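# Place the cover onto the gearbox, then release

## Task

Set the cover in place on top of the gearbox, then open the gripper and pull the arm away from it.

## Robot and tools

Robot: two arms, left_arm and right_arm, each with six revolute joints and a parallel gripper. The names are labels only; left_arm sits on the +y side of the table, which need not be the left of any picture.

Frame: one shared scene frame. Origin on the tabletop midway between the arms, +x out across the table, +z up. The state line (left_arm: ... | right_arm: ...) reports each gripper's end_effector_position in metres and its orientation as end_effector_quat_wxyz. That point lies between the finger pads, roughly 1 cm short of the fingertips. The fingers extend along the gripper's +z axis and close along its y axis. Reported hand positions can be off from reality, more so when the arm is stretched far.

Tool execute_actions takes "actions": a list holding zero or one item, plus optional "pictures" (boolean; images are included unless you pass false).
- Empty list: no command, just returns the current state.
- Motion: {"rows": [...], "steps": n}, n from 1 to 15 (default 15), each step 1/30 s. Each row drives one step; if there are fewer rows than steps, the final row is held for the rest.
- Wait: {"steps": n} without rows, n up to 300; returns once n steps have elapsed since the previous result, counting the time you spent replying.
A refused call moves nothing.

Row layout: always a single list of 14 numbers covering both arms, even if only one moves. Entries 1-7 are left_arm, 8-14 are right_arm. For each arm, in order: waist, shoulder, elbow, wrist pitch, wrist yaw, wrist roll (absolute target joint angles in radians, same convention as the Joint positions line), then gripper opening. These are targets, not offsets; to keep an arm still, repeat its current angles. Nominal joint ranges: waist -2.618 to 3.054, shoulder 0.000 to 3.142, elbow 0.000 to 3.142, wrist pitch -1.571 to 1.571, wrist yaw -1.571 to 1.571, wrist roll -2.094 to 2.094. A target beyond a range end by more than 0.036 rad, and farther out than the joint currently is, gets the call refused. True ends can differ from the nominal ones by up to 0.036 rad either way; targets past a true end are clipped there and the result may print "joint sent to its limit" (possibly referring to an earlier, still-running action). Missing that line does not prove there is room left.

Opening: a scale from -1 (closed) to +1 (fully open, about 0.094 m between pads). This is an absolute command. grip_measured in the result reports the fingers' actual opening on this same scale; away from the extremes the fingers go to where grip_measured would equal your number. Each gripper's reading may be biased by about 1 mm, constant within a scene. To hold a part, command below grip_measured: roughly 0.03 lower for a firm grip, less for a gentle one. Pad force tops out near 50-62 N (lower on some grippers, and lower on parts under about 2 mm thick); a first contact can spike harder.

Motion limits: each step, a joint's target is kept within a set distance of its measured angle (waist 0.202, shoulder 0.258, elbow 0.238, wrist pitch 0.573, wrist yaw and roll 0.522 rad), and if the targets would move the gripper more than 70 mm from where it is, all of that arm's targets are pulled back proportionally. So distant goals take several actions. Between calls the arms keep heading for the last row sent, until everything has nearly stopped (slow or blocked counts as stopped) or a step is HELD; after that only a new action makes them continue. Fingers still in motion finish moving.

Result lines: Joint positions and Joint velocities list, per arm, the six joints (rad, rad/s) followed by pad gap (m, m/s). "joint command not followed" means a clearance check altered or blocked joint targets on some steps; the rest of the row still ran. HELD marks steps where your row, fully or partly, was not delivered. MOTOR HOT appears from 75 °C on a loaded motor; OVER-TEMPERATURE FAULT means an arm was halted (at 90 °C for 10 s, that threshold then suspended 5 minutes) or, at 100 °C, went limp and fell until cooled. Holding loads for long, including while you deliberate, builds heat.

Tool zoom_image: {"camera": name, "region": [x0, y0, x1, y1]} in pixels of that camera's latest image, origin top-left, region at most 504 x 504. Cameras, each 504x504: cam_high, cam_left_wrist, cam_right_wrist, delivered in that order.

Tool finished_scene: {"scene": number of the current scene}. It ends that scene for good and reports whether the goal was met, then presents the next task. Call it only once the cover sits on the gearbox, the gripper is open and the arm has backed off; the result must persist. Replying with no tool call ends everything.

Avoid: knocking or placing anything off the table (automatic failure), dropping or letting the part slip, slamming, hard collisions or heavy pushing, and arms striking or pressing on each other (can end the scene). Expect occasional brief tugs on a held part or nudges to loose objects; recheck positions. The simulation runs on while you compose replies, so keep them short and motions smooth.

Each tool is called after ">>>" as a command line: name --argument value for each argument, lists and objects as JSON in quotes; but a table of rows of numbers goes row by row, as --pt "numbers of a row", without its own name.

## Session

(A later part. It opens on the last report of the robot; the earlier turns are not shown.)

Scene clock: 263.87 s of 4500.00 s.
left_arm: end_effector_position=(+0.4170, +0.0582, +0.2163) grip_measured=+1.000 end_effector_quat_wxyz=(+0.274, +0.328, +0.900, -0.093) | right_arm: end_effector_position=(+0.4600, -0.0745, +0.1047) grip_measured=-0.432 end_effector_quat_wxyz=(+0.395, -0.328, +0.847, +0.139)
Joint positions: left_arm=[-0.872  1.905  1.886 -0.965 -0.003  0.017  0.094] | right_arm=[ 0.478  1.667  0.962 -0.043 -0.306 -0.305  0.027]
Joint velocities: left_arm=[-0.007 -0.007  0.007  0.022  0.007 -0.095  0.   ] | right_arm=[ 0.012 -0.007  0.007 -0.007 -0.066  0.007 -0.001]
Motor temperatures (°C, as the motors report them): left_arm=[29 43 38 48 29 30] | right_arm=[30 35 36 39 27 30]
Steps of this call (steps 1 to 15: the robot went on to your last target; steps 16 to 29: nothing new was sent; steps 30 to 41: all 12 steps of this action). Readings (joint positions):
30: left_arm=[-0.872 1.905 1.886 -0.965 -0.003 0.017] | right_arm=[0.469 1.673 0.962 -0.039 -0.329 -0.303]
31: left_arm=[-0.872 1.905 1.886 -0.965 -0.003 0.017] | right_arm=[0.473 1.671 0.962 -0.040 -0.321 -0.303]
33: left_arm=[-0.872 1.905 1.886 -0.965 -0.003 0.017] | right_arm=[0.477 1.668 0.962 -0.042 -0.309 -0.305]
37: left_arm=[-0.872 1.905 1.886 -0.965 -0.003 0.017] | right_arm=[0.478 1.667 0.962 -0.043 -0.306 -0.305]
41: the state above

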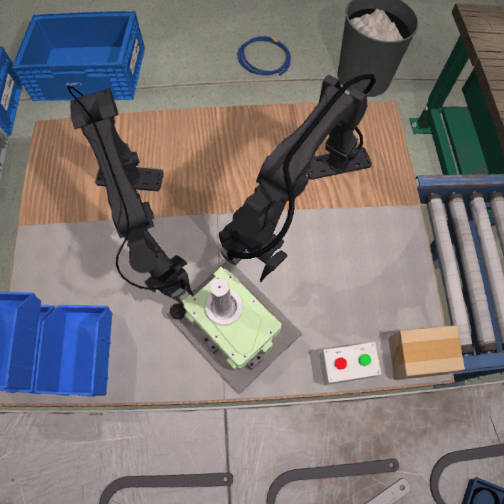

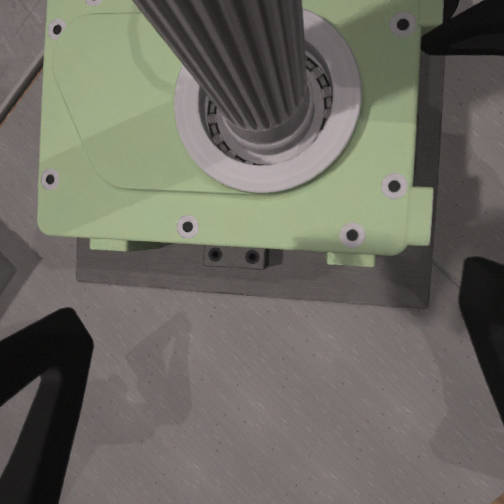

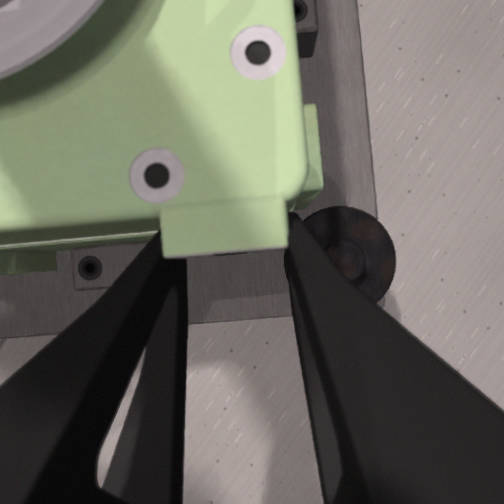

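>>> execute_actions --actions '[{"rows":[[-0.88,1.88,1.92,-0.98,0,0.02,1,0.44,1.61,1.02,0.08,-0.34,-0.30,-0.6]],"steps":12}]'

Scene clock: 264.87 s of 4500.00 s.
left_arm: end_effector_position=(+0.4170, +0.0582, +0.2163) grip_measured=+1.000 end_effector_quat_wxyz=(+0.274, +0.328, +0.900, -0.093) | right_arm: end_effector_position=(+0.4606, -0.0758, +0.1056) grip_measured=-0.432 end_effector_quat_wxyz=(+0.397, -0.329, +0.845, +0.143)
Joint positions: left_arm=[-0.872  1.905  1.886 -0.965 -0.003  0.017  0.094] | right_arm=[ 0.469  1.667  0.962 -0.041 -0.323 -0.31   0.027]
Joint velocities: left_arm=[-0.007 -0.002 -0.002  0.037  0.022 -0.007  0.   ] | right_arm=[ 0.012 -0.007 -0.007  0.007 -0.022 -0.022  0.   ]
Motor temperatures (°C, as the motors report them): left_arm=[29 43 38 48 29 30] | right_arm=[30 36 36 40 27 30]
Steps of this call (steps 1 to 15: the robot went on to your last target; steps 16 to 18: nothing new was sent; steps 19 to 30: all 12 steps of this action). Readings (joint positions):
19: left_arm=[-0.872 1.905 1.886 -0.965 -0.003 0.017] | right_arm=[0.474 1.667 0.962 -0.043 -0.309 -0.306]
20: left_arm=[-0.872 1.905 1.886 -0.965 -0.003 0.017] | right_arm=[0.470 1.667 0.962 -0.042 -0.319 -0.308]
22: left_arm=[-0.872 1.905 1.886 -0.965 -0.003 0.017] | right_arm=[0.469 1.667 0.962 -0.041 -0.323 -0.309]
26: left_arm=[-0.872 1.905 1.886 -0.965 -0.003 0.017] | right_arm=[0.469 1.667 0.962 -0.041 -0.323 -0.310]
30: the state above

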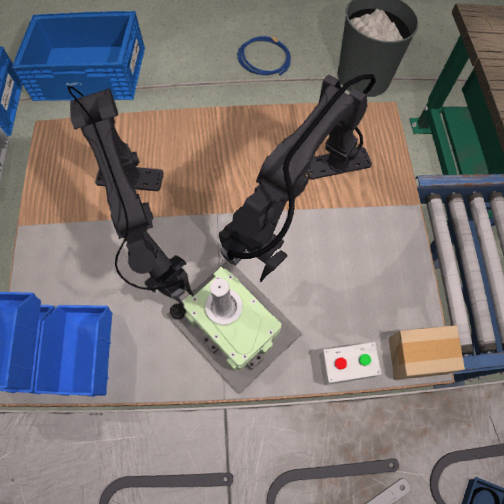

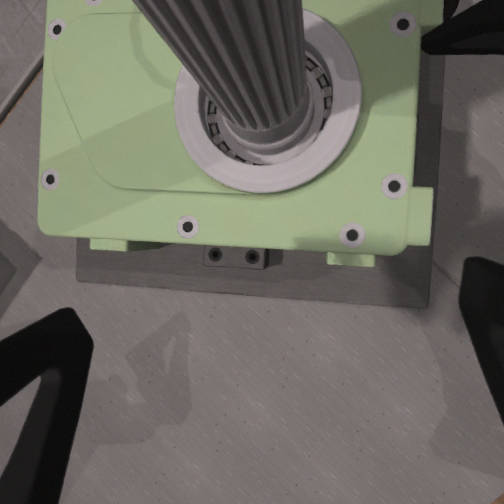

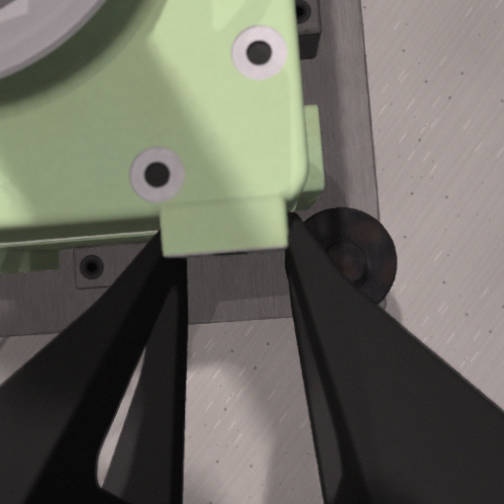

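>>> execute_actions --actions '[{"rows":[[-0.88,1.88,1.92,-0.98,0,0.02,1,0.465,1.67,0.96,-0.03,-0.33,-0.30,-0.6],[-0.88,1.88,1.92,-0.98,0,0.02,1,0.465,1.67,0.96,-0.03,-0.33,-0.30,-0.6],[-0.88,1.88,1.92,-0.98,0,0.02,1,0.465,1.67,0.96,-0.03,-0.33,-0.30,-0.6],[-0.88,1.88,1.92,-0.98,0,0.02,1,0.465,1.67,0.96,-0.03,-0.33,-0.30,-0.2],[-0.88,1.88,1.92,-0.98,0,0.02,1,0.465,1.67,0.96,-0.03,-0.33,-0.30,-0.2],[-0.88,1.88,1.92,-0.98,0,0.02,1,0.465,1.67,0.96,-0.03,-0.33,-0.30,-0.2],[-0.88,1.88,1.92,-0.98,0,0.02,1,0.45,1.60,0.88,0,-0.33,-0.30,-0.2]],"steps":15}]' --pictures false

>>> execute_actions --actions '[{"rows":[[-0.88,1.88,1.92,-0.98,0,0.02,1,0.40,1.5,0.6,0.4,-0.45,-0.2,-0.2],[-0.88,1.88,1.92,-0.98,0,0.02,1,0.40,1.5,0.6,0.4,-0.45,-0.2,-0.2],[-0.88,1.88,1.92,-0.98,0,0.02,1,0.40,1.5,0.6,0.4,-0.45,-0.2,-0.2],[-0.88,1.88,1.92,-0.98,0,0.02,1,0.40,1.5,0.6,0.4,-0.45,-0.2,-0.2],[-0.88,1.88,1.92,-0.98,0,0.02,1,0.36,1.56,0.48,0.7,-0.51,-0.18,-0.2]],"steps":15}]'

Scene clock: 266.53 s of 4500.00 s.
left_arm: end_effector_position=(+0.4170, +0.0582, +0.2163) grip_measured=+1.000 end_effector_quat_wxyz=(+0.274, +0.328, +0.900, -0.093) | right_arm: end_effector_position=(+0.4476, -0.0848, +0.0978) grip_measured=-0.202 end_effector_quat_wxyz=(+0.392, -0.322, +0.850, +0.143)
Joint positions: left_arm=[-0.872  1.905  1.886 -0.965 -0.003  0.017  0.094] | right_arm=[ 0.457  1.628  0.893 -0.023 -0.324 -0.305  0.037]
Joint velocities: left_arm=[ 0.017 -0.007 -0.007  0.022  0.037 -0.022  0.   ] | right_arm=[0.022 0.012 0.002 0.022 0.022 0.022 0.   ]
Motor temperatures (°C, as the motors report them): left_arm=[29 44 39 48 29 30] | right_arm=[30 36 36 40 27 30]
Steps of this call (steps 1 to 15: the robot went on to your last target; steps 16 to 35: nothing new was sent; steps 36 to 50: all 15 steps of this action). Readings (joint positions):
36: left_arm=[-0.872 1.905 1.886 -0.965 -0.003 0.017] | right_arm=[0.469 1.671 0.961 -0.044 -0.323 -0.310]
37: left_arm=[-0.872 1.905 1.886 -0.965 -0.003 0.017] | right_arm=[0.469 1.671 0.961 -0.044 -0.324 -0.310]
39: left_arm=[-0.872 1.905 1.886 -0.965 -0.003 0.017] | right_arm=[0.469 1.671 0.961 -0.044 -0.324 -0.309]
43: left_arm=[-0.872 1.905 1.886 -0.965 -0.003 0.017] | right_arm=[0.466 1.654 0.932 -0.026 -0.324 -0.307]
50: the state above

Scene clock: 267.03 s of 4500.00 s.
left_arm: end_effector_position=(+0.4170, +0.0582, +0.2163) grip_measured=+1.000 end_effector_quat_wxyz=(+0.274, +0.328, +0.900, -0.093) | right_arm: end_effector_position=(+0.4170, -0.1030, +0.0935) grip_measured=-0.202 end_effector_quat_wxyz=(+0.514, -0.280, +0.784, +0.205)
Joint positions: left_arm=[-0.872  1.905  1.886 -0.965 -0.003  0.017  0.094] | right_arm=[ 0.365  1.567  0.478  0.634 -0.49  -0.19   0.037]
Joint velocities: left_arm=[-0.002 -0.007 -0.007 -0.022  0.007  0.007  0.   ] | right_arm=[-0.022  0.012 -0.012  0.418 -0.081  0.051 -0.   ]
Motor temperatures (°C, as the motors report them): left_arm=[29 44 39 48 29 30] | right_arm=[30 36 36 40 27 30]
Steps of this call (steps 1 to 15: all 15 steps of this action). Readings (joint positions):
1: left_arm=[-0.872 1.905 1.886 -0.965 -0.003 0.017] | right_arm=[0.451 1.616 0.856 0.049 -0.341 -0.290]
2: left_arm=[-0.872 1.905 1.886 -0.965 -0.003 0.017] | right_arm=[0.439 1.584 0.785 0.140 -0.363 -0.274]
4: left_arm=[-0.872 1.905 1.886 -0.965 -0.003 0.017] | right_arm=[0.412 1.526 0.664 0.230 -0.390 -0.249]
8: left_arm=[-0.872 1.905 1.886 -0.965 -0.003 0.017] | right_arm=[0.368 1.551 0.499 0.476 -0.453 -0.211]
15: the state above

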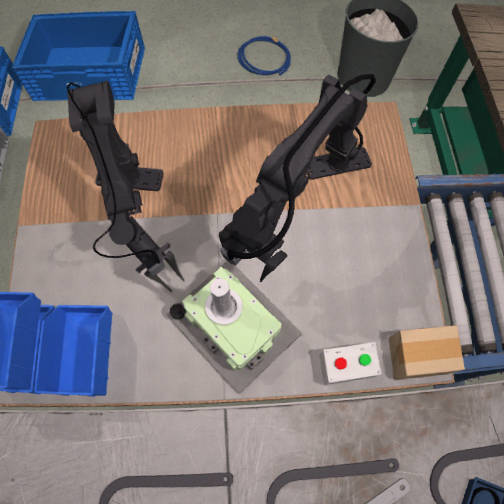

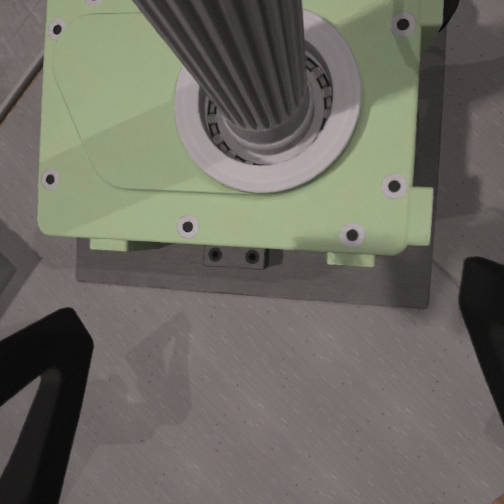

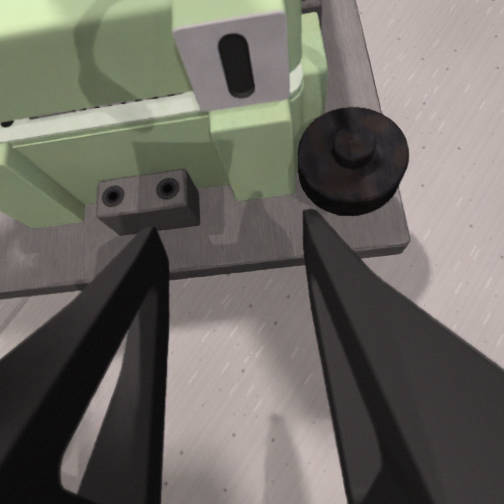

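>>> execute_actions --actions '[{"rows":[[-0.88,1.88,1.92,-0.98,0,0.02,1,0.45,1.42,0.9,-0.1,-0.33,-0.30,-1]],"steps":15}]' --pictures false

>>> execute_actions --actions '[{"rows":[[-0.88,1.88,1.92,-0.98,0,0.02,1,0.47,1.5,1.08,-0.16,-0.33,-0.30,-1],[-0.88,1.88,1.92,-0.98,0,0.02,1,0.47,1.5,1.08,-0.16,-0.33,-0.30,-1],[-0.88,1.88,1.92,-0.98,0,0.02,1,0.47,1.5,1.13,-0.16,-0.33,-0.30,-1],[-0.88,1.88,1.92,-0.98,0,0.02,1,0.47,1.55,1.13,-0.18,-0.33,-0.30,-1],[-0.88,1.88,1.92,-0.98,0,0.02,1,0.47,1.6,1.13,-0.18,-0.33,-0.30,-1],[-0.88,1.88,1.92,-0.98,0,0.02,1,0.47,1.635,1.13,-0.18,-0.33,-0.30,-1]],"steps":15}]'

Scene clock: 269.03 s of 4500.00 s.
left_arm: end_effector_position=(+0.4170, +0.0582, +0.2163) grip_measured=+1.000 end_effector_quat_wxyz=(+0.274, +0.328, +0.900, -0.093) | right_arm: end_effector_position=(+0.4403, -0.0881, +0.1796) grip_measured=-0.978 end_effector_quat_wxyz=(+0.473, -0.317, +0.809, +0.143)
Joint positions: left_arm=[-0.872  1.905  1.886 -0.965 -0.003  0.017  0.094] | right_arm=[ 0.448  1.419  0.895 -0.049 -0.339 -0.29   0.001]
Joint velocities: left_arm=[ 0.017  0.012  0.007 -0.022 -0.037 -0.081  0.   ] | right_arm=[-0.002 -0.007 -0.017 -0.315  0.066 -0.081  0.001]
Motor temperatures (°C, as the motors report them): left_arm=[29 44 39 48 29 30] | right_arm=[30 36 36 40 27 30]
Steps of this call (steps 1 to 30: the robot went on to your last target; steps 31 to 45: nothing new was sent; steps 46 to 60: all 15 steps of this action). Readings (joint positions):
46: left_arm=[-0.872 1.905 1.886 -0.965 -0.003 0.017] | right_arm=[0.376 1.550 0.508 0.591 -0.474 -0.201]
47: left_arm=[-0.872 1.905 1.886 -0.965 -0.003 0.017] | right_arm=[0.397 1.528 0.564 0.447 -0.440 -0.219]
49: left_arm=[-0.872 1.905 1.886 -0.965 -0.003 0.017] | right_arm=[0.435 1.488 0.699 0.232 -0.403 -0.246]
53: left_arm=[-0.872 1.905 1.886 -0.965 -0.003 0.017] | right_arm=[0.448 1.433 0.882 0.082 -0.363 -0.275]
60: the state above

Scene clock: 269.53 s of 4500.00 s.
left_arm: end_effector_position=(+0.4170, +0.0582, +0.2163) grip_measured=+1.000 end_effector_quat_wxyz=(+0.274, +0.328, +0.900, -0.093) | right_arm: end_effector_position=(+0.4774, -0.0719, +0.1531) grip_measured=-0.978 end_effector_quat_wxyz=(+0.412, -0.322, +0.839, +0.148)
Joint positions: left_arm=[-0.872  1.905  1.886 -0.965 -0.003  0.017  0.094] | right_arm=[ 0.463  1.65   1.116 -0.176 -0.331 -0.295  0.001]
Joint velocities: left_arm=[ 0.022 -0.002 -0.007 -0.007  0.022 -0.007  0.   ] | right_arm=[ 0.022  0.012 -0.017 -0.007  0.066  0.007 -0.   ]
Motor temperatures (°C, as the motors report them): left_arm=[29 44 39 48 29 30] | right_arm=[30 36 36 40 27 30]
Steps of this call (steps 1 to 15: all 15 steps of this action). Readings (joint positions):
1: left_arm=[-0.872 1.905 1.886 -0.965 -0.003 0.017] | right_arm=[0.450 1.428 0.916 -0.084 -0.338 -0.292]
2: left_arm=[-0.872 1.905 1.886 -0.965 -0.003 0.017] | right_arm=[0.453 1.454 0.957 -0.114 -0.337 -0.292]
4: left_arm=[-0.872 1.905 1.886 -0.965 -0.003 0.017] | right_arm=[0.461 1.504 1.043 -0.135 -0.335 -0.293]
8: left_arm=[-0.872 1.905 1.886 -0.965 -0.003 0.017] | right_arm=[0.463 1.593 1.116 -0.127 -0.334 -0.294]
15: the state above

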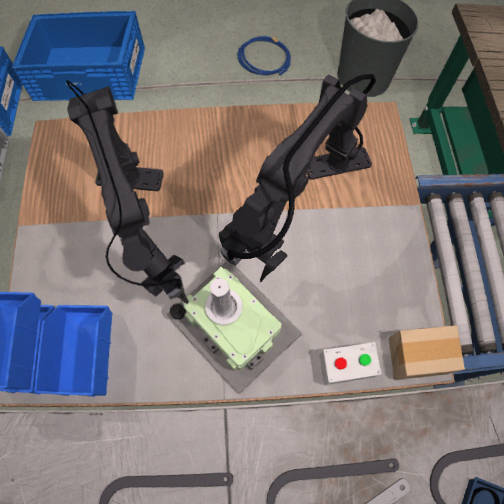

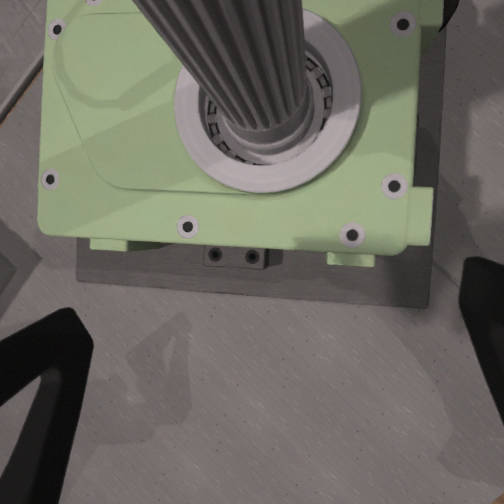

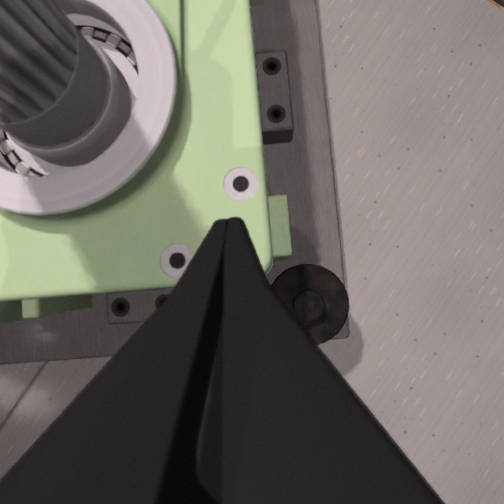

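>>> execute_actions --actions '[{"rows":[[-0.88,1.88,1.92,-0.98,0,0.02,1,0.485,1.66,1.13,-0.18,-0.33,-0.30,-1],[-0.88,1.88,1.92,-0.98,0,0.02,1,0.485,1.68,1.13,-0.18,-0.33,-0.30,-1],[-0.88,1.88,1.92,-0.98,0,0.02,1,0.485,1.69,1.13,-0.18,-0.33,-0.30,-1],[-0.88,1.88,1.92,-0.98,0,0.02,1,0.485,1.70,1.13,-0.18,-0.33,-0.30,-1],[-0.88,1.88,1.92,-0.98,0,0.02,1,0.485,1.71,1.13,-0.18,-0.33,-0.30,-1],[-0.88,1.88,1.92,-0.98,0,0.02,1,0.485,1.72,1.13,-0.18,-0.33,-0.30,-1],[-0.88,1.88,1.92,-0.98,0,0.02,1,0.485,1.73,1.13,-0.18,-0.33,-0.30,-1],[-0.88,1.88,1.92,-0.98,0,0.02,1,0.485,1.74,1.13,-0.2,-0.33,-0.30,-1]],"steps":15}]'

Scene clock: 270.83 s of 4500.00 s.
left_arm: end_effector_position=(+0.4170, +0.0582, +0.2163) grip_measured=+1.000 end_effector_quat_wxyz=(+0.274, +0.328, +0.900, -0.093) | right_arm: end_effector_position=(+0.4776, -0.0638, +0.1229) grip_measured=-0.978 end_effector_quat_wxyz=(+0.384, -0.328, +0.849, +0.154)
Joint positions: left_arm=[-0.872  1.905  1.886 -0.965 -0.003  0.017  0.094] | right_arm=[ 0.479  1.723  1.116 -0.162 -0.332 -0.295  0.001]
Joint velocities: left_arm=[-0.012  0.017 -0.012 -0.081 -0.051  0.037  0.   ] | right_arm=[-0.002 -0.027  0.007  0.037 -0.007  0.007 -0.   ]
Motor temperatures (°C, as the motors report them): left_arm=[29 44 39 48 29 30] | right_arm=[30 36 36 39 27 30]
Steps of this call (steps 1 to 15: the robot went on to your last target; steps 16 to 24: nothing new was sent; steps 25 to 39: all 15 steps of this action). Readings (joint positions):
25: left_arm=[-0.872 1.905 1.886 -0.965 -0.003 0.017] | right_arm=[0.465 1.650 1.116 -0.177 -0.330 -0.295]
26: left_arm=[-0.872 1.905 1.886 -0.965 -0.003 0.017] | right_arm=[0.468 1.652 1.116 -0.177 -0.330 -0.295]
28: left_arm=[-0.872 1.905 1.886 -0.965 -0.003 0.017] | right_arm=[0.474 1.664 1.116 -0.175 -0.330 -0.295]
32: left_arm=[-0.872 1.905 1.886 -0.965 -0.003 0.017] | right_arm=[0.479 1.714 1.116 -0.175 -0.330 -0.295]
39: the state above

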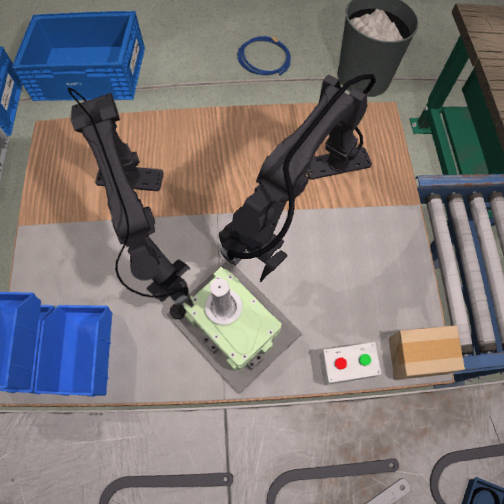

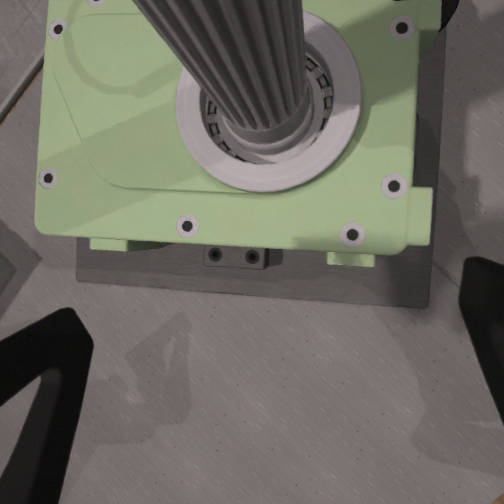

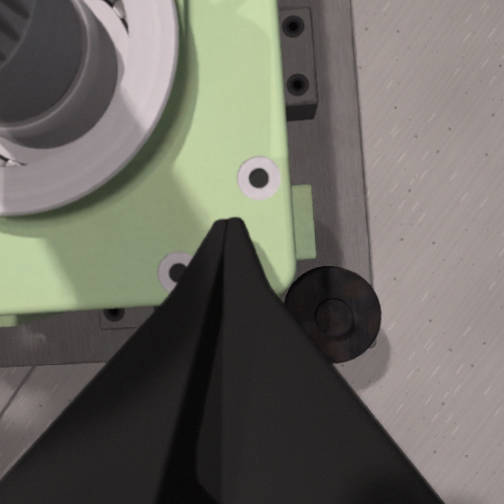

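>>> execute_actions --actions '[{"rows":[[-0.75,1.75,1.6,-0.5,0,0.02,-1,0.485,1.75,1.13,-0.2,-0.33,-0.30,-1]],"steps":15}]' --pictures false

>>> execute_actions --actions '[{"rows":[[-0.70,1.8,1.5,-0.3,0,0.02,-1,0.485,1.75,1.13,-0.2,-0.33,-0.30,-1],[-0.70,1.8,1.5,-0.3,0,0.02,-1,0.485,1.75,1.13,-0.2,-0.33,-0.30,-1],[-0.70,1.83,1.47,-0.25,0,0.02,-1,0.485,1.75,1.13,-0.2,-0.33,-0.30,-1],[-0.70,1.86,1.46,-0.23,0,0.02,-1,0.485,1.75,1.13,-0.2,-0.33,-0.30,-1],[-0.70,1.90,1.455,-0.23,0,0.02,-1,0.485,1.75,1.13,-0.2,-0.33,-0.30,-1]],"steps":15}]'

Scene clock: 272.73 s of 4500.00 s.
left_arm: end_effector_position=(+0.4756, +0.0983, +0.2358) grip_measured=-0.991 end_effector_quat_wxyz=(+0.407, +0.253, +0.871, -0.108) | right_arm: end_effector_position=(+0.4776, -0.0638, +0.1229) grip_measured=-0.978 end_effector_quat_wxyz=(+0.384, -0.328, +0.849, +0.154)
Joint positions: left_arm=[-0.741  1.776  1.612 -0.538 -0.006  0.017  0.   ] | right_arm=[ 0.479  1.723  1.116 -0.162 -0.332 -0.295  0.001]
Joint velocities: left_arm=[-0.012 -0.007 -0.007  0.081 -0.051  0.007 -0.001] | right_arm=[-0.002 -0.002 -0.012  0.022 -0.007 -0.066 -0.   ]
Motor temperatures (°C, as the motors report them): left_arm=[29 45 39 47 29 30] | right_arm=[30 35 36 39 27 30]
Steps of this call (steps 1 to 15: the robot went on to your last target; steps 16 to 42: nothing new was sent; steps 43 to 57: all 15 steps of this action). Readings (joint positions):
43: left_arm=[-0.862 1.882 1.838 -0.896 0.003 0.017] | right_arm=[0.479 1.723 1.116 -0.162 -0.332 -0.295]
44: left_arm=[-0.845 1.842 1.753 -0.799 0.009 0.017] | right_arm=[0.479 1.723 1.116 -0.162 -0.332 -0.295]
46: left_arm=[-0.789 1.789 1.648 -0.713 0.008 0.017] | right_arm=[0.479 1.723 1.116 -0.162 -0.332 -0.295]
50: left_arm=[-0.736 1.776 1.612 -0.612 -0.006 0.017] | right_arm=[0.479 1.723 1.116 -0.162 -0.332 -0.295]
57: the state above

Scene clock: 273.23 s of 4500.00 s.
left_arm: end_effector_position=(+0.5053, +0.1020, +0.1353) grip_measured=-0.992 end_effector_quat_wxyz=(+0.385, +0.241, +0.886, -0.097) | right_arm: end_effector_position=(+0.4778, -0.0638, +0.1227) grip_measured=-0.978 end_effector_quat_wxyz=(+0.384, -0.328, +0.849, +0.154)
Joint positions: left_arm=[-0.705  1.931  1.449 -0.273 -0.003  0.017  0.   ] | right_arm=[ 0.479  1.724  1.116 -0.162 -0.332 -0.295  0.001]
Joint velocities: left_arm=[ 0.007 -0.081  0.022  0.227 -0.037 -0.007 -0.   ] | right_arm=[-0.007  0.012  0.002 -0.007 -0.007 -0.007 -0.   ]
Motor temperatures (°C, as the motors report them): left_arm=[29 45 39 48 29 30] | right_arm=[30 35 36 39 27 30]
Steps of this call (steps 1 to 15: all 15 steps of this action). Readings (joint positions):
1: left_arm=[-0.738 1.776 1.595 -0.503 -0.004 0.017] | right_arm=[0.479 1.723 1.116 -0.162 -0.332 -0.295]
2: left_arm=[-0.734 1.775 1.571 -0.455 -0.003 0.017] | right_arm=[0.479 1.723 1.116 -0.162 -0.332 -0.295]
4: left_arm=[-0.719 1.790 1.524 -0.376 -0.003 0.017] | right_arm=[0.479 1.723 1.116 -0.162 -0.332 -0.295]
8: left_arm=[-0.705 1.889 1.478 -0.293 -0.003 0.017] | right_arm=[0.479 1.723 1.116 -0.162 -0.332 -0.295]
15: the state above

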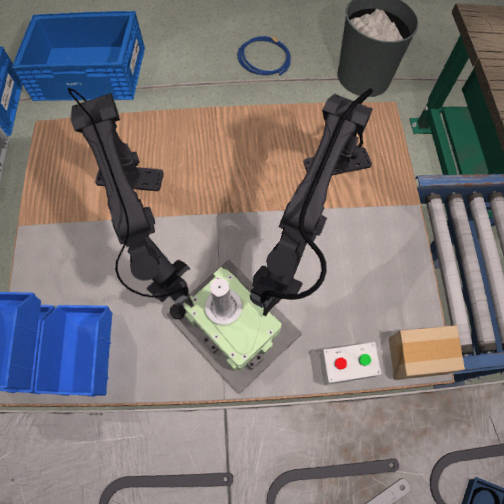

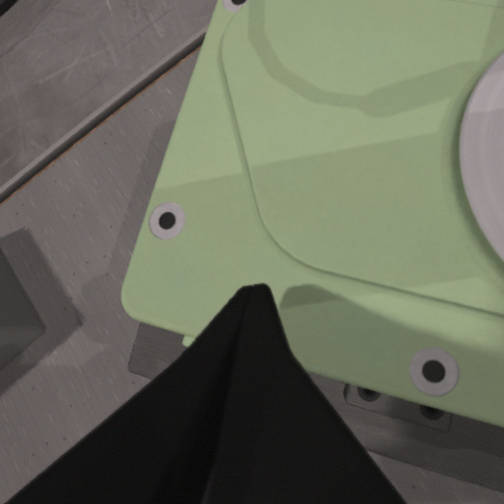

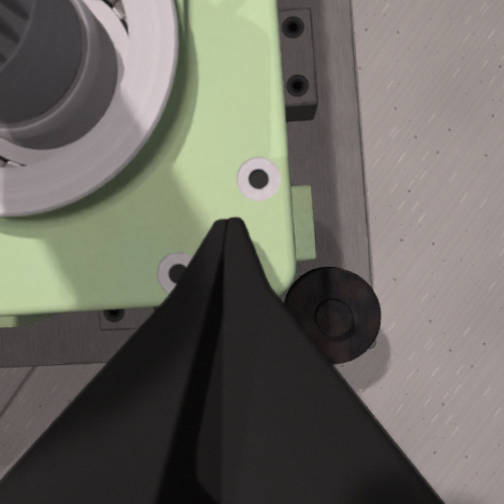

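>>> execute_actions --actions '[{"rows":[[-0.705,1.93,1.46,-0.25,0,0.02,-1,0.485,1.76,1.12,-0.22,-0.33,-0.30,-1],[-0.705,1.94,1.46,-0.25,0,0.02,-1,0.485,1.77,1.12,-0.24,-0.33,-0.30,-1],[-0.705,1.95,1.46,-0.25,0,0.02,-1,0.485,1.78,1.11,-0.26,-0.33,-0.30,-1],[-0.705,1.96,1.46,-0.25,0,0.02,-1,0.485,1.78,1.11,-0.26,-0.33,-0.30,-1],[-0.705,1.97,1.46,-0.27,0,0.02,-1,0.485,1.78,1.11,-0.26,-0.33,-0.30,-1],[-0.705,1.98,1.46,-0.29,0,0.02,-1,0.485,1.78,1.11,-0.26,-0.33,-0.30,-1],[-0.705,1.99,1.46,-0.31,0,0.02,-1,0.485,1.78,1.11,-0.26,-0.33,-0.30,-1],[-0.705,2.0,1.45,-0.33,0,0.02,-1,0.485,1.78,1.11,-0.26,-0.33,-0.30,-1]],"steps":15}]'

Scene clock: 274.53 s of 4500.00 s.
left_arm: end_effector_position=(+0.5102, +0.0993, +0.1255) grip_measured=-0.992 end_effector_quat_wxyz=(+0.385, +0.241, +0.885, -0.097) | right_arm: end_effector_position=(+0.4786, -0.0625, +0.1215) grip_measured=-0.978 end_effector_quat_wxyz=(+0.385, -0.329, +0.848, +0.156)
Joint positions: left_arm=[-0.705  1.96   1.45  -0.244 -0.003  0.018  0.   ] | right_arm=[ 0.479  1.73   1.116 -0.153 -0.338 -0.295  0.001]
Joint velocities: left_arm=[-0.012  0.012  0.007  0.022  0.007  0.007 -0.   ] | right_arm=[ 0.012  0.002  0.007  0.081 -0.125 -0.022  0.   ]
Motor temperatures (°C, as the motors report them): left_arm=[29 45 39 48 29 30] | right_arm=[30 35 36 39 27 30]
Steps of this call (steps 1 to 24: the robot went on to your last target; steps 25 to 39: all 15 steps of this action). Readings (joint positions):
25: left_arm=[-0.705 1.923 1.449 -0.254 -0.003 0.017] | right_arm=[0.479 1.724 1.116 -0.162 -0.332 -0.295]
26: left_arm=[-0.705 1.924 1.449 -0.254 -0.003 0.017] | right_arm=[0.479 1.726 1.116 -0.162 -0.333 -0.295]
28: left_arm=[-0.705 1.931 1.449 -0.254 -0.003 0.017] | right_arm=[0.479 1.728 1.116 -0.159 -0.335 -0.295]
32: left_arm=[-0.705 1.960 1.450 -0.245 -0.003 0.018] | right_arm=[0.479 1.729 1.116 -0.154 -0.337 -0.295]
39: the state above

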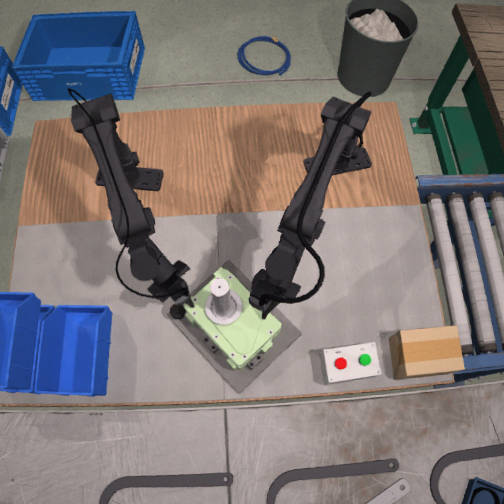

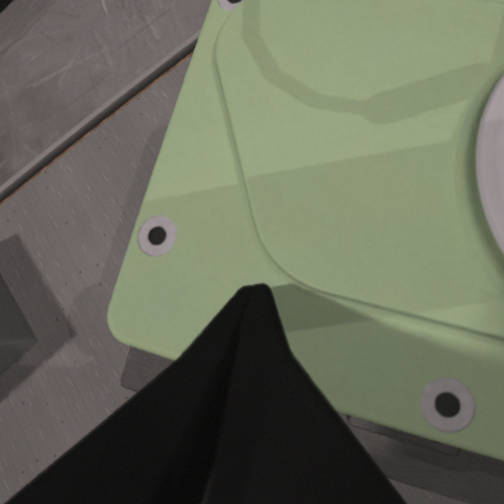

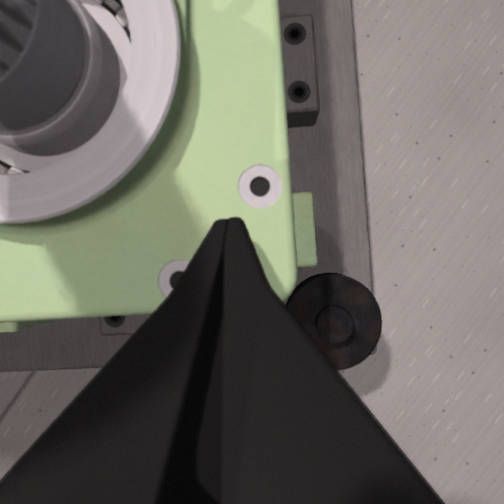

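Press harder (likely friction fit).

>>> execute_actions --actions '[{"rows":[[-0.705,2.03,1.42,-0.4,0,0.02,-1,0.485,1.80,1.09,-0.32,-0.33,-0.30,-1],[-0.705,2.05,1.40,-0.46,0,0.02,-1,0.485,1.82,1.07,-0.38,-0.33,-0.30,-1]],"steps":15}]' --pictures false

Scene clock: 275.87 s of 4500.00 s.
left_arm: end_effector_position=(+0.5100, +0.0994, +0.1237) grip_measured=-0.992 end_effector_quat_wxyz=(+0.383, +0.241, +0.886, -0.096) | right_arm: end_effector_position=(+0.4782, -0.0622, +0.1198) grip_measured=-0.978 end_effector_quat_wxyz=(+0.383, -0.330, +0.849, +0.157)
Joint positions: left_arm=[-0.705  1.963  1.45  -0.245 -0.003  0.018  0.   ] | right_arm=[ 0.479  1.734  1.116 -0.154 -0.341 -0.295  0.001]
Joint velocities: left_arm=[-0.017 -0.012  0.017  0.022  0.007  0.022 -0.001] | right_arm=[ 0.017 -0.002 -0.007 -0.037 -0.051 -0.037 -0.   ]
Motor temperatures (°C, as the motors report them): left_arm=[29 44 39 47 29 30] | right_arm=[30 35 36 38 27 30]
Steps of this call (steps 1 to 15: the robot went on to your last target; steps 16 to 25: nothing new was sent; steps 26 to 40: all 15 steps of this action). Readings (joint positions):
26: left_arm=[-0.705 1.963 1.450 -0.245 -0.003 0.018] | right_arm=[0.479 1.732 1.116 -0.154 -0.338 -0.295]
27: left_arm=[-0.705 1.963 1.450 -0.245 -0.003 0.018] | right_arm=[0.479 1.733 1.116 -0.154 -0.340 -0.295]
29: left_arm=[-0.705 1.963 1.450 -0.245 -0.003 0.018] | right_arm=[0.479 1.734 1.116 -0.154 -0.341 -0.295]
33: left_arm=[-0.705 1.963 1.450 -0.245 -0.003 0.018] | right_arm=[0.479 1.734 1.116 -0.154 -0.341 -0.295]
40: the state above

>>> execute_actions --actions '[{"rows":[[-0.705,1.9,1.45,-0.2,0,0.02,-1,0.485,1.66,1.13,-0.15,-0.33,-0.30,-1],[-0.705,1.8,1.4,-0.1,0,0.02,-1,0.485,1.6,1.13,-0.15,-0.33,-0.30,-1],[-0.705,1.6,1.1,0.1,0,0.02,-1,0.45,1.42,0.9,-0.1,-0.33,-0.30,-1]],"steps":15}]' --pictures false

>>> execute_actions --actions '[{"rows":[[-0.65,1.6,0.5,1.0,0.2,0.02,1,0.36,1.5,0.48,0.7,-0.4,-0.1,1]],"steps":15}]' --pictures false

>>> execute_actions --actions '[{"rows":[[-0.65,2.0,0.46,1.5,0.2,0.02,1,0.33,1.95,0.42,1.5,-0.5,0,1]],"steps":15}]' --pictures false

>>> execute_actions --actions '[{"steps":10}]'

Scene clock: 278.83 s of 4500.00 s.
left_arm: end_effector_position=(+0.4712, +0.1214, +0.2248) grip_measured=-0.992 end_effector_quat_wxyz=(+0.532, +0.219, +0.806, -0.134) | right_arm: end_effector_position=(+0.4359, -0.0874, +0.1771) grip_measured=-0.978 end_effector_quat_wxyz=(+0.457, -0.320, +0.818, +0.143)
Joint positions: left_arm=[-0.705  1.595  1.118  0.068 -0.003  0.018  0.   ] | right_arm=[ 0.455  1.417  0.914 -0.108 -0.332 -0.295  0.001]
Joint velocities: left_arm=[-0.017  0.032 -0.007  0.095  0.037 -0.037 -0.001] | right_arm=[ 0.017 -0.012 -0.002  0.022 -0.037 -0.037 -0.001]
Motor temperatures (°C, as the motors report them): left_arm=[29 43 38 47 29 30] | right_arm=[30 35 35 38 27 30]
Steps of this call (steps 1 to 15: the robot went on to your last target; steps 16 to 74: nothing new was sent; steps 75 to 89: all 15 steps of this action). Readings (joint positions):
75: left_arm=[-0.705 1.956 1.450 -0.236 -0.003 0.018] | right_arm=[0.479 1.725 1.117 -0.147 -0.340 -0.295]
76: left_arm=[-0.705 1.942 1.439 -0.223 -0.003 0.018] | right_arm=[0.480 1.713 1.117 -0.154 -0.337 -0.295]
78: left_arm=[-0.705 1.840 1.305 -0.110 -0.003 0.018] | right_arm=[0.473 1.606 1.019 -0.113 -0.333 -0.295]
82: left_arm=[-0.705 1.614 1.119 -0.028 -0.003 0.018] | right_arm=[0.455 1.423 0.916 -0.126 -0.333 -0.295]
89: the state above

Scene clock: 279.33 s of 4500.00 s.
left_arm: end_effector_position=(+0.4063, +0.1449, +0.1316) grip_measured=+1.000 end_effector_quat_wxyz=(+0.591, +0.241, +0.741, -0.208) | right_arm: end_effector_position=(+0.4243, -0.1212, +0.1010) grip_measured=+1.000 end_effector_quat_wxyz=(+0.527, -0.223, +0.800, +0.180)
Joint positions: left_arm=[-0.655  1.62   0.486  0.912  0.184  0.018  0.094] | right_arm=[ 0.358  1.522  0.46   0.638 -0.388 -0.111  0.094]
Joint velocities: left_arm=[ 0.007 -0.007  0.002  0.505  0.051 -0.051  0.   ] | right_arm=[-0.002  0.022  0.012  0.315 -0.11   0.022  0.   ]
Motor temperatures (°C, as the motors report them): left_arm=[29 43 38 47 29 30] | right_arm=[30 35 35 38 27 30]
Steps of this call (steps 1 to 15: all 15 steps of this action). Readings (joint positions):
1: left_arm=[-0.699 1.594 1.079 0.157 0.026 0.018] | right_arm=[0.445 1.420 0.877 -0.019 -0.348 -0.267]
2: left_arm=[-0.689 1.588 1.011 0.293 0.062 0.018] | right_arm=[0.423 1.426 0.815 0.122 -0.363 -0.235]
4: left_arm=[-0.667 1.588 0.861 0.526 0.108 0.018] | right_arm=[0.376 1.458 0.673 0.350 -0.369 -0.188]
8: left_arm=[-0.655 1.598 0.563 0.791 0.154 0.018] | right_arm=[0.358 1.517 0.475 0.499 -0.377 -0.138]
15: the state above

Scene clock: 279.83 s of 4500.00 s.
left_arm: end_effector_position=(+0.4161, +0.1387, +0.0867) grip_measured=+1.000 end_effector_quat_wxyz=(+0.634, +0.239, +0.703, -0.217) | right_arm: end_effector_position=(+0.4465, -0.1096, +0.0941) grip_measured=+1.000 end_effector_quat_wxyz=(+0.634, -0.221, +0.705, +0.228)
Joint positions: left_arm=[-0.655  2.019  0.463  1.451  0.19   0.018  0.094] | right_arm=[ 0.337  1.973  0.426  1.442 -0.488 -0.008  0.094]
Joint velocities: left_arm=[ 0.032 -0.027  0.007  0.183 -0.007 -0.051  0.   ] | right_arm=[-0.017  0.007  0.002  0.286 -0.037 -0.022  0.   ]
Motor temperatures (°C, as the motors report them): left_arm=[29 43 38 47 29 30] | right_arm=[30 35 35 38 27 30]
Steps of this call (steps 1 to 15: all 15 steps of this action). Readings (joint positions):
1: left_arm=[-0.655 1.653 0.482 0.998 0.186 0.018] | right_arm=[0.354 1.554 0.453 0.723 -0.406 -0.095]
2: left_arm=[-0.655 1.722 0.483 1.131 0.187 0.018] | right_arm=[0.349 1.625 0.452 0.856 -0.426 -0.078]
4: left_arm=[-0.655 1.878 0.484 1.292 0.188 0.018] | right_arm=[0.340 1.797 0.452 1.082 -0.449 -0.051]
8: left_arm=[-0.655 2.027 0.467 1.348 0.189 0.018] | right_arm=[0.337 1.971 0.431 1.277 -0.471 -0.023]
15: the state above

Scene clock: 280.17 s of 4500.00 s.
left_arm: end_effector_position=(+0.4166, +0.1383, +0.0926) grip_measured=+1.000 end_effector_quat_wxyz=(+0.642, +0.238, +0.695, -0.218) | right_arm: end_effector_position=(+0.4467, -0.1089, +0.1023) grip_measured=+1.000 end_effector_quat_wxyz=(+0.646, -0.224, +0.693, +0.229)
Joint positions: left_arm=[-0.655  2.019  0.463  1.475  0.191  0.018  0.094] | right_arm=[ 0.337  1.973  0.426  1.478 -0.493 -0.005  0.094]
Joint velocities: left_arm=[-0.027  0.027 -0.002 -0.051 -0.037 -0.037  0.   ] | right_arm=[ 0.017 -0.012 -0.002  0.022 -0.037  0.051  0.   ]
Motor temperatures (°C, as the motors report them): left_arm=[29 43 38 47 29 30] | right_arm=[30 35 35 38 27 30]
Steps of this call (steps 1 to 10: the robot went on to your last target). Readings (joint positions):
1: left_arm=[-0.655 2.019 0.463 1.458 0.190 0.018] | right_arm=[0.337 1.973 0.426 1.451 -0.490 -0.008]
2: left_arm=[-0.655 2.019 0.463 1.463 0.190 0.018] | right_arm=[0.337 1.973 0.426 1.458 -0.490 -0.007]
4: left_arm=[-0.655 2.019 0.463 1.469 0.191 0.018] | right_arm=[0.337 1.973 0.426 1.467 -0.491 -0.007]
8: left_arm=[-0.655 2.019 0.463 1.474 0.191 0.018] | right_arm=[0.337 1.973 0.426 1.476 -0.493 -0.005]
10: the state above

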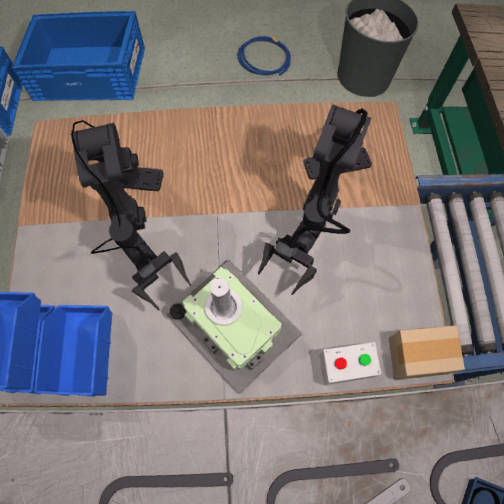

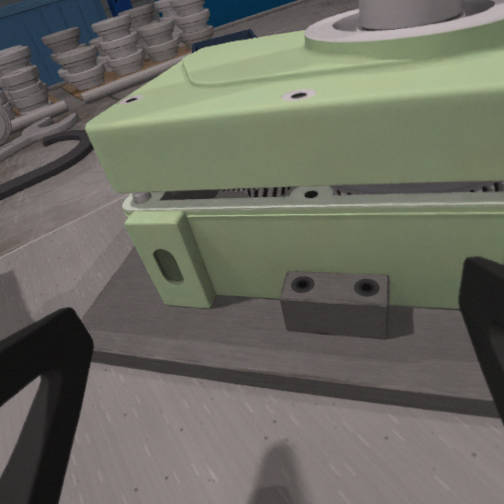

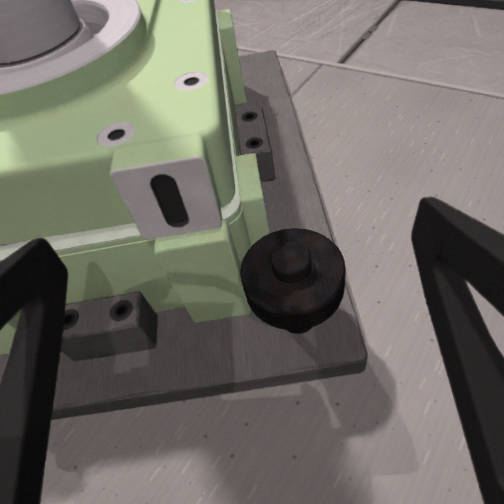

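>>> zoom_image --camera "cam_left_wrist" --region '[80,150,340,240]'

Region (80, 150, 340, 240) of cam_left_wrist's 504x504 image, scaled by 1.938, with more detail than that image has; it fills the top 174 rows of this view, and the rest is white.

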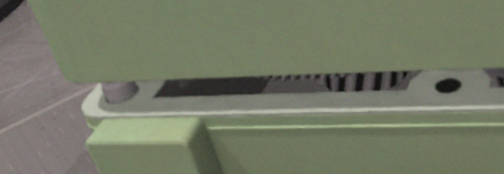

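>>> execute_actions --actions '[{"rows":[[-0.75,1.7,0.6,1.0,0,0.02,-1,0.337,1.95,0.42,1.5,-0.6,0,1],[-0.75,1.6,0.7,0.7,0,0.02,-1,0.337,1.95,0.42,1.5,-0.6,0,1],[-0.8,1.5,0.9,0.3,0,0.02,-1,0.337,1.95,0.42,1.5,-0.6,0,1]],"steps":15}]' --pictures false

>>> execute_actions --actions '[{"rows":[[-0.85,1.72,1.56,-0.54,0,0.02,-1,0.337,1.95,0.42,1.5,-0.6,0,1]],"steps":15}]' --pictures false

>>> execute_actions --actions '[{"rows":[[-0.85,1.78,1.57,-0.54,0,0.02,-1,0.337,1.95,0.42,1.5,-0.6,0,1],[-0.85,1.82,1.57,-0.54,0,0.02,-1,0.337,1.95,0.42,1.5,-0.6,0,1],[-0.85,1.86,1.57,-0.54,0,0.02,-1,0.337,1.95,0.42,1.5,-0.6,0,1],[-0.85,1.90,1.57,-0.54,0,0.02,-1,0.337,1.95,0.42,1.5,-0.6,0,1]],"steps":15}]'

Scene clock: 284.00 s of 4500.00 s.
left_arm: end_effector_position=(+0.4296, +0.0908, +0.2730) grip_measured=-0.991 end_effector_quat_wxyz=(+0.636, +0.234, +0.708, -0.199) | right_arm: end_effector_position=(+0.4356, -0.0957, +0.1036) grip_measured=+1.000 end_effector_quat_wxyz=(+0.636, -0.255, +0.680, +0.262)
Joint positions: left_arm=[-0.795  1.475  0.909  0.453  0.018  0.018  0.   ] | right_arm=[ 0.337  1.973  0.426  1.481 -0.59  -0.005  0.094]
Joint velocities: left_arm=[ 0.002  0.261  0.002 -1.033 -0.11   0.022 -0.   ] | right_arm=[ 0.017  0.012 -0.007 -0.022 -0.11   0.022  0.   ]
Motor temperatures (°C, as the motors report them): left_arm=[29 43 37 48 29 30] | right_arm=[30 35 35 38 27 30]
Steps of this call (steps 1 to 30: the robot went on to your last target; steps 31 to 90: nothing new was sent; then 0.33 s passed at rest; steps 91 to 105: all 15 steps of this action). Readings (joint positions):
91: left_arm=[-0.666 1.988 0.475 1.406 0.162 0.018] | right_arm=[0.337 1.973 0.426 1.481 -0.506 -0.005]
92: left_arm=[-0.686 1.930 0.508 1.266 0.128 0.018] | right_arm=[0.337 1.973 0.426 1.481 -0.524 -0.005]
94: left_arm=[-0.735 1.817 0.615 1.055 0.089 0.018] | right_arm=[0.337 1.973 0.426 1.481 -0.549 -0.005]
98: left_arm=[-0.791 1.585 0.835 0.684 0.052 0.018] | right_arm=[0.337 1.973 0.426 1.481 -0.576 -0.005]
105: the state above

Scene clock: 284.50 s of 4500.00 s.
left_arm: end_effector_position=(+0.4410, +0.0544, +0.2524) grip_measured=-0.992 end_effector_quat_wxyz=(+0.433, +0.295, +0.839, -0.146) | right_arm: end_effector_position=(+0.4352, -0.0953, +0.1037) grip_measured=+1.000 end_effector_quat_wxyz=(+0.635, -0.256, +0.680, +0.263)
Joint positions: left_arm=[-0.845  1.715  1.544 -0.451  0.007  0.018  0.   ] | right_arm=[ 0.337  1.973  0.426  1.481 -0.593 -0.005  0.094]
Joint velocities: left_arm=[ 0.022 -0.134  0.046 -0.315  0.022 -0.051  0.   ] | right_arm=[ 0.012 -0.017 -0.002  0.007 -0.022 -0.007  0.   ]
Motor temperatures (°C, as the motors report them): left_arm=[29 43 37 48 29 30] | right_arm=[30 35 35 38 27 30]
Steps of this call (steps 1 to 15: all 15 steps of this action). Readings (joint positions):
1: left_arm=[-0.798 1.499 0.932 0.388 0.015 0.018] | right_arm=[0.337 1.973 0.426 1.481 -0.590 -0.005]
2: left_arm=[-0.805 1.548 0.989 0.304 0.012 0.018] | right_arm=[0.337 1.973 0.426 1.481 -0.591 -0.005]
4: left_arm=[-0.824 1.665 1.141 0.096 0.009 0.018] | right_arm=[0.337 1.973 0.426 1.481 -0.592 -0.005]
8: left_arm=[-0.845 1.779 1.404 -0.302 0.009 0.018] | right_arm=[0.337 1.973 0.426 1.481 -0.593 -0.005]
15: the state above

Scene clock: 285.00 s of 4500.00 s.
left_arm: end_effector_position=(+0.4446, +0.0516, +0.1364) grip_measured=-0.992 end_effector_quat_wxyz=(+0.306, +0.313, +0.893, -0.105) | right_arm: end_effector_position=(+0.4352, -0.0952, +0.1037) grip_measured=+1.000 end_effector_quat_wxyz=(+0.635, -0.256, +0.679, +0.263)
Joint positions: left_arm=[-0.845  1.934  1.564 -0.542  0.007  0.018  0.   ] | right_arm=[ 0.337  1.973  0.426  1.481 -0.593 -0.005  0.094]
Joint velocities: left_arm=[-0.002 -0.139 -0.002  0.022  0.007  0.051  0.001] | right_arm=[ 0.002  0.007 -0.007 -0.037  0.022 -0.007  0.   ]
Motor temperatures (°C, as the motors report them): left_arm=[29 43 37 48 29 30] | right_arm=[30 35 35 38 27 30]
Steps of this call (steps 1 to 15: all 15 steps of this action). Readings (joint positions):
1: left_arm=[-0.845 1.716 1.546 -0.461 0.007 0.018] | right_arm=[0.337 1.973 0.426 1.481 -0.593 -0.005]
2: left_arm=[-0.845 1.727 1.551 -0.468 0.007 0.018] | right_arm=[0.337 1.973 0.426 1.481 -0.593 -0.005]
4: left_arm=[-0.845 1.777 1.562 -0.471 0.007 0.018] | right_arm=[0.337 1.973 0.426 1.481 -0.593 -0.005]
8: left_arm=[-0.845 1.907 1.564 -0.499 0.007 0.018] | right_arm=[0.337 1.973 0.426 1.481 -0.593 -0.005]
15: the state above

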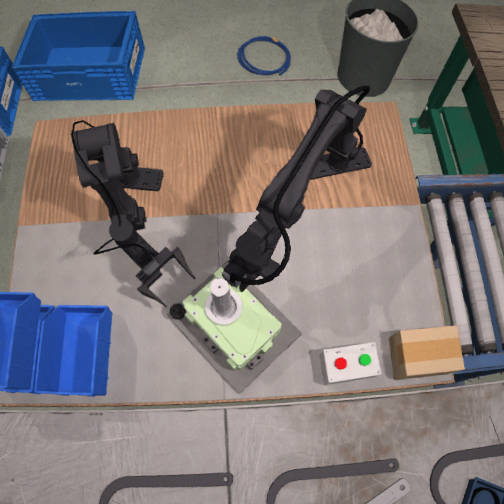

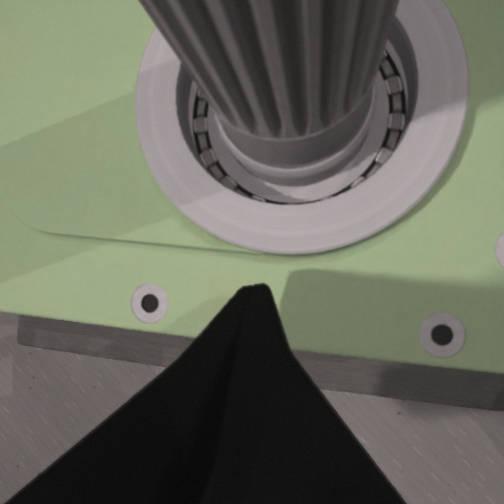

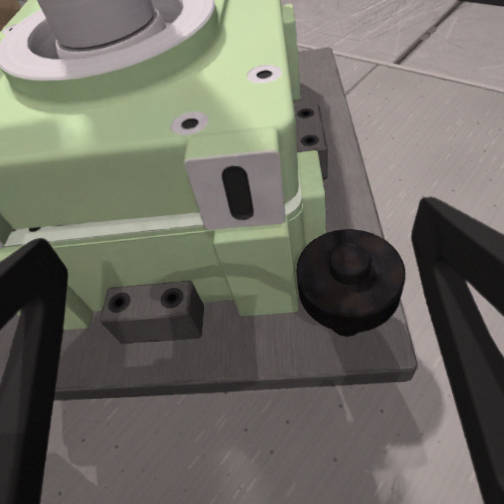

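>>> execute_actions --actions '[{"rows":[[-0.85,1.935,1.575,-0.53,0,0.02,-1,0.337,1.95,0.42,1.5,-0.6,0,1],[-0.85,1.945,1.575,-0.53,0,0.02,-1,0.337,1.95,0.42,1.5,-0.6,0,1],[-0.85,1.955,1.575,-0.53,0,0.02,-1,0.337,1.95,0.42,1.5,-0.6,0,1],[-0.85,1.965,1.575,-0.53,0,0.02,-1,0.337,1.95,0.42,1.5,-0.6,0,1],[-0.85,1.975,1.575,-0.53,0,0.02,-1,0.337,1.95,0.42,1.5,-0.6,0,1],[-0.85,1.985,1.575,-0.53,0,0.02,-1,0.337,1.95,0.42,1.5,-0.6,0,1],[-0.85,2.0,1.575,-0.55,0,0.02,-1,0.337,1.95,0.42,1.5,-0.6,0,1],[-0.85,2.02,1.575,-0.57,0,0.02,-1,0.337,1.95,0.42,1.5,-0.6,0,1]],"steps":15}]'

Scene clock: 286.33 s of 4500.00 s.
left_arm: end_effector_position=(+0.4489, +0.0485, +0.1201) grip_measured=-0.992 end_effector_quat_wxyz=(+0.299, +0.314, +0.895, -0.102) | right_arm: end_effector_position=(+0.4352, -0.0952, +0.1037) grip_measured=+1.000 end_effector_quat_wxyz=(+0.635, -0.256, +0.679, +0.263)
Joint positions: left_arm=[-0.845  1.976  1.568 -0.521  0.007  0.018  0.   ] | right_arm=[ 0.337  1.973  0.426  1.481 -0.593 -0.005  0.094]
Joint velocities: left_arm=[-0.017  0.007 -0.002 -0.066 -0.037  0.007 -0.   ] | right_arm=[ 0.002  0.002 -0.012  0.007 -0.066 -0.081  0.   ]
Motor temperatures (°C, as the motors report them): left_arm=[29 43 37 48 29 30] | right_arm=[30 35 35 38 27 30]
Steps of this call (steps 1 to 25: the robot went on to your last target; steps 26 to 40: all 15 steps of this action). Readings (joint positions):
26: left_arm=[-0.845 1.921 1.564 -0.542 0.007 0.018] | right_arm=[0.337 1.973 0.426 1.481 -0.593 -0.005]
27: left_arm=[-0.845 1.923 1.564 -0.542 0.007 0.018] | right_arm=[0.337 1.973 0.426 1.481 -0.593 -0.005]
29: left_arm=[-0.845 1.934 1.564 -0.541 0.007 0.018] | right_arm=[0.337 1.973 0.426 1.481 -0.593 -0.005]
33: left_arm=[-0.845 1.970 1.565 -0.530 0.007 0.018] | right_arm=[0.337 1.973 0.426 1.481 -0.593 -0.005]
40: the state above

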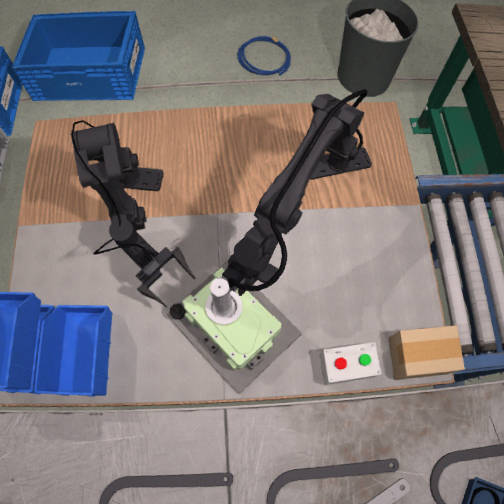

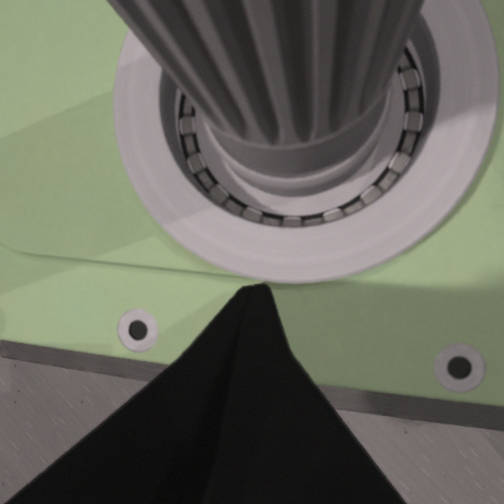

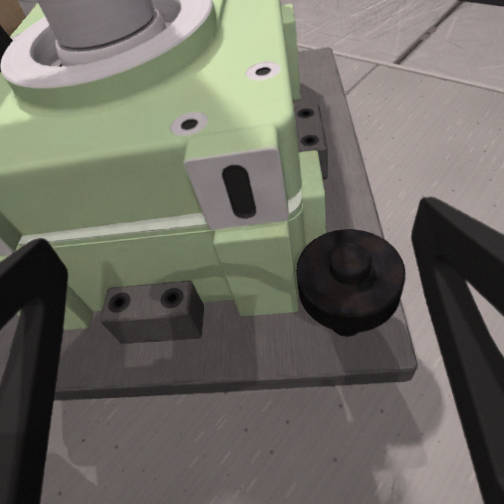

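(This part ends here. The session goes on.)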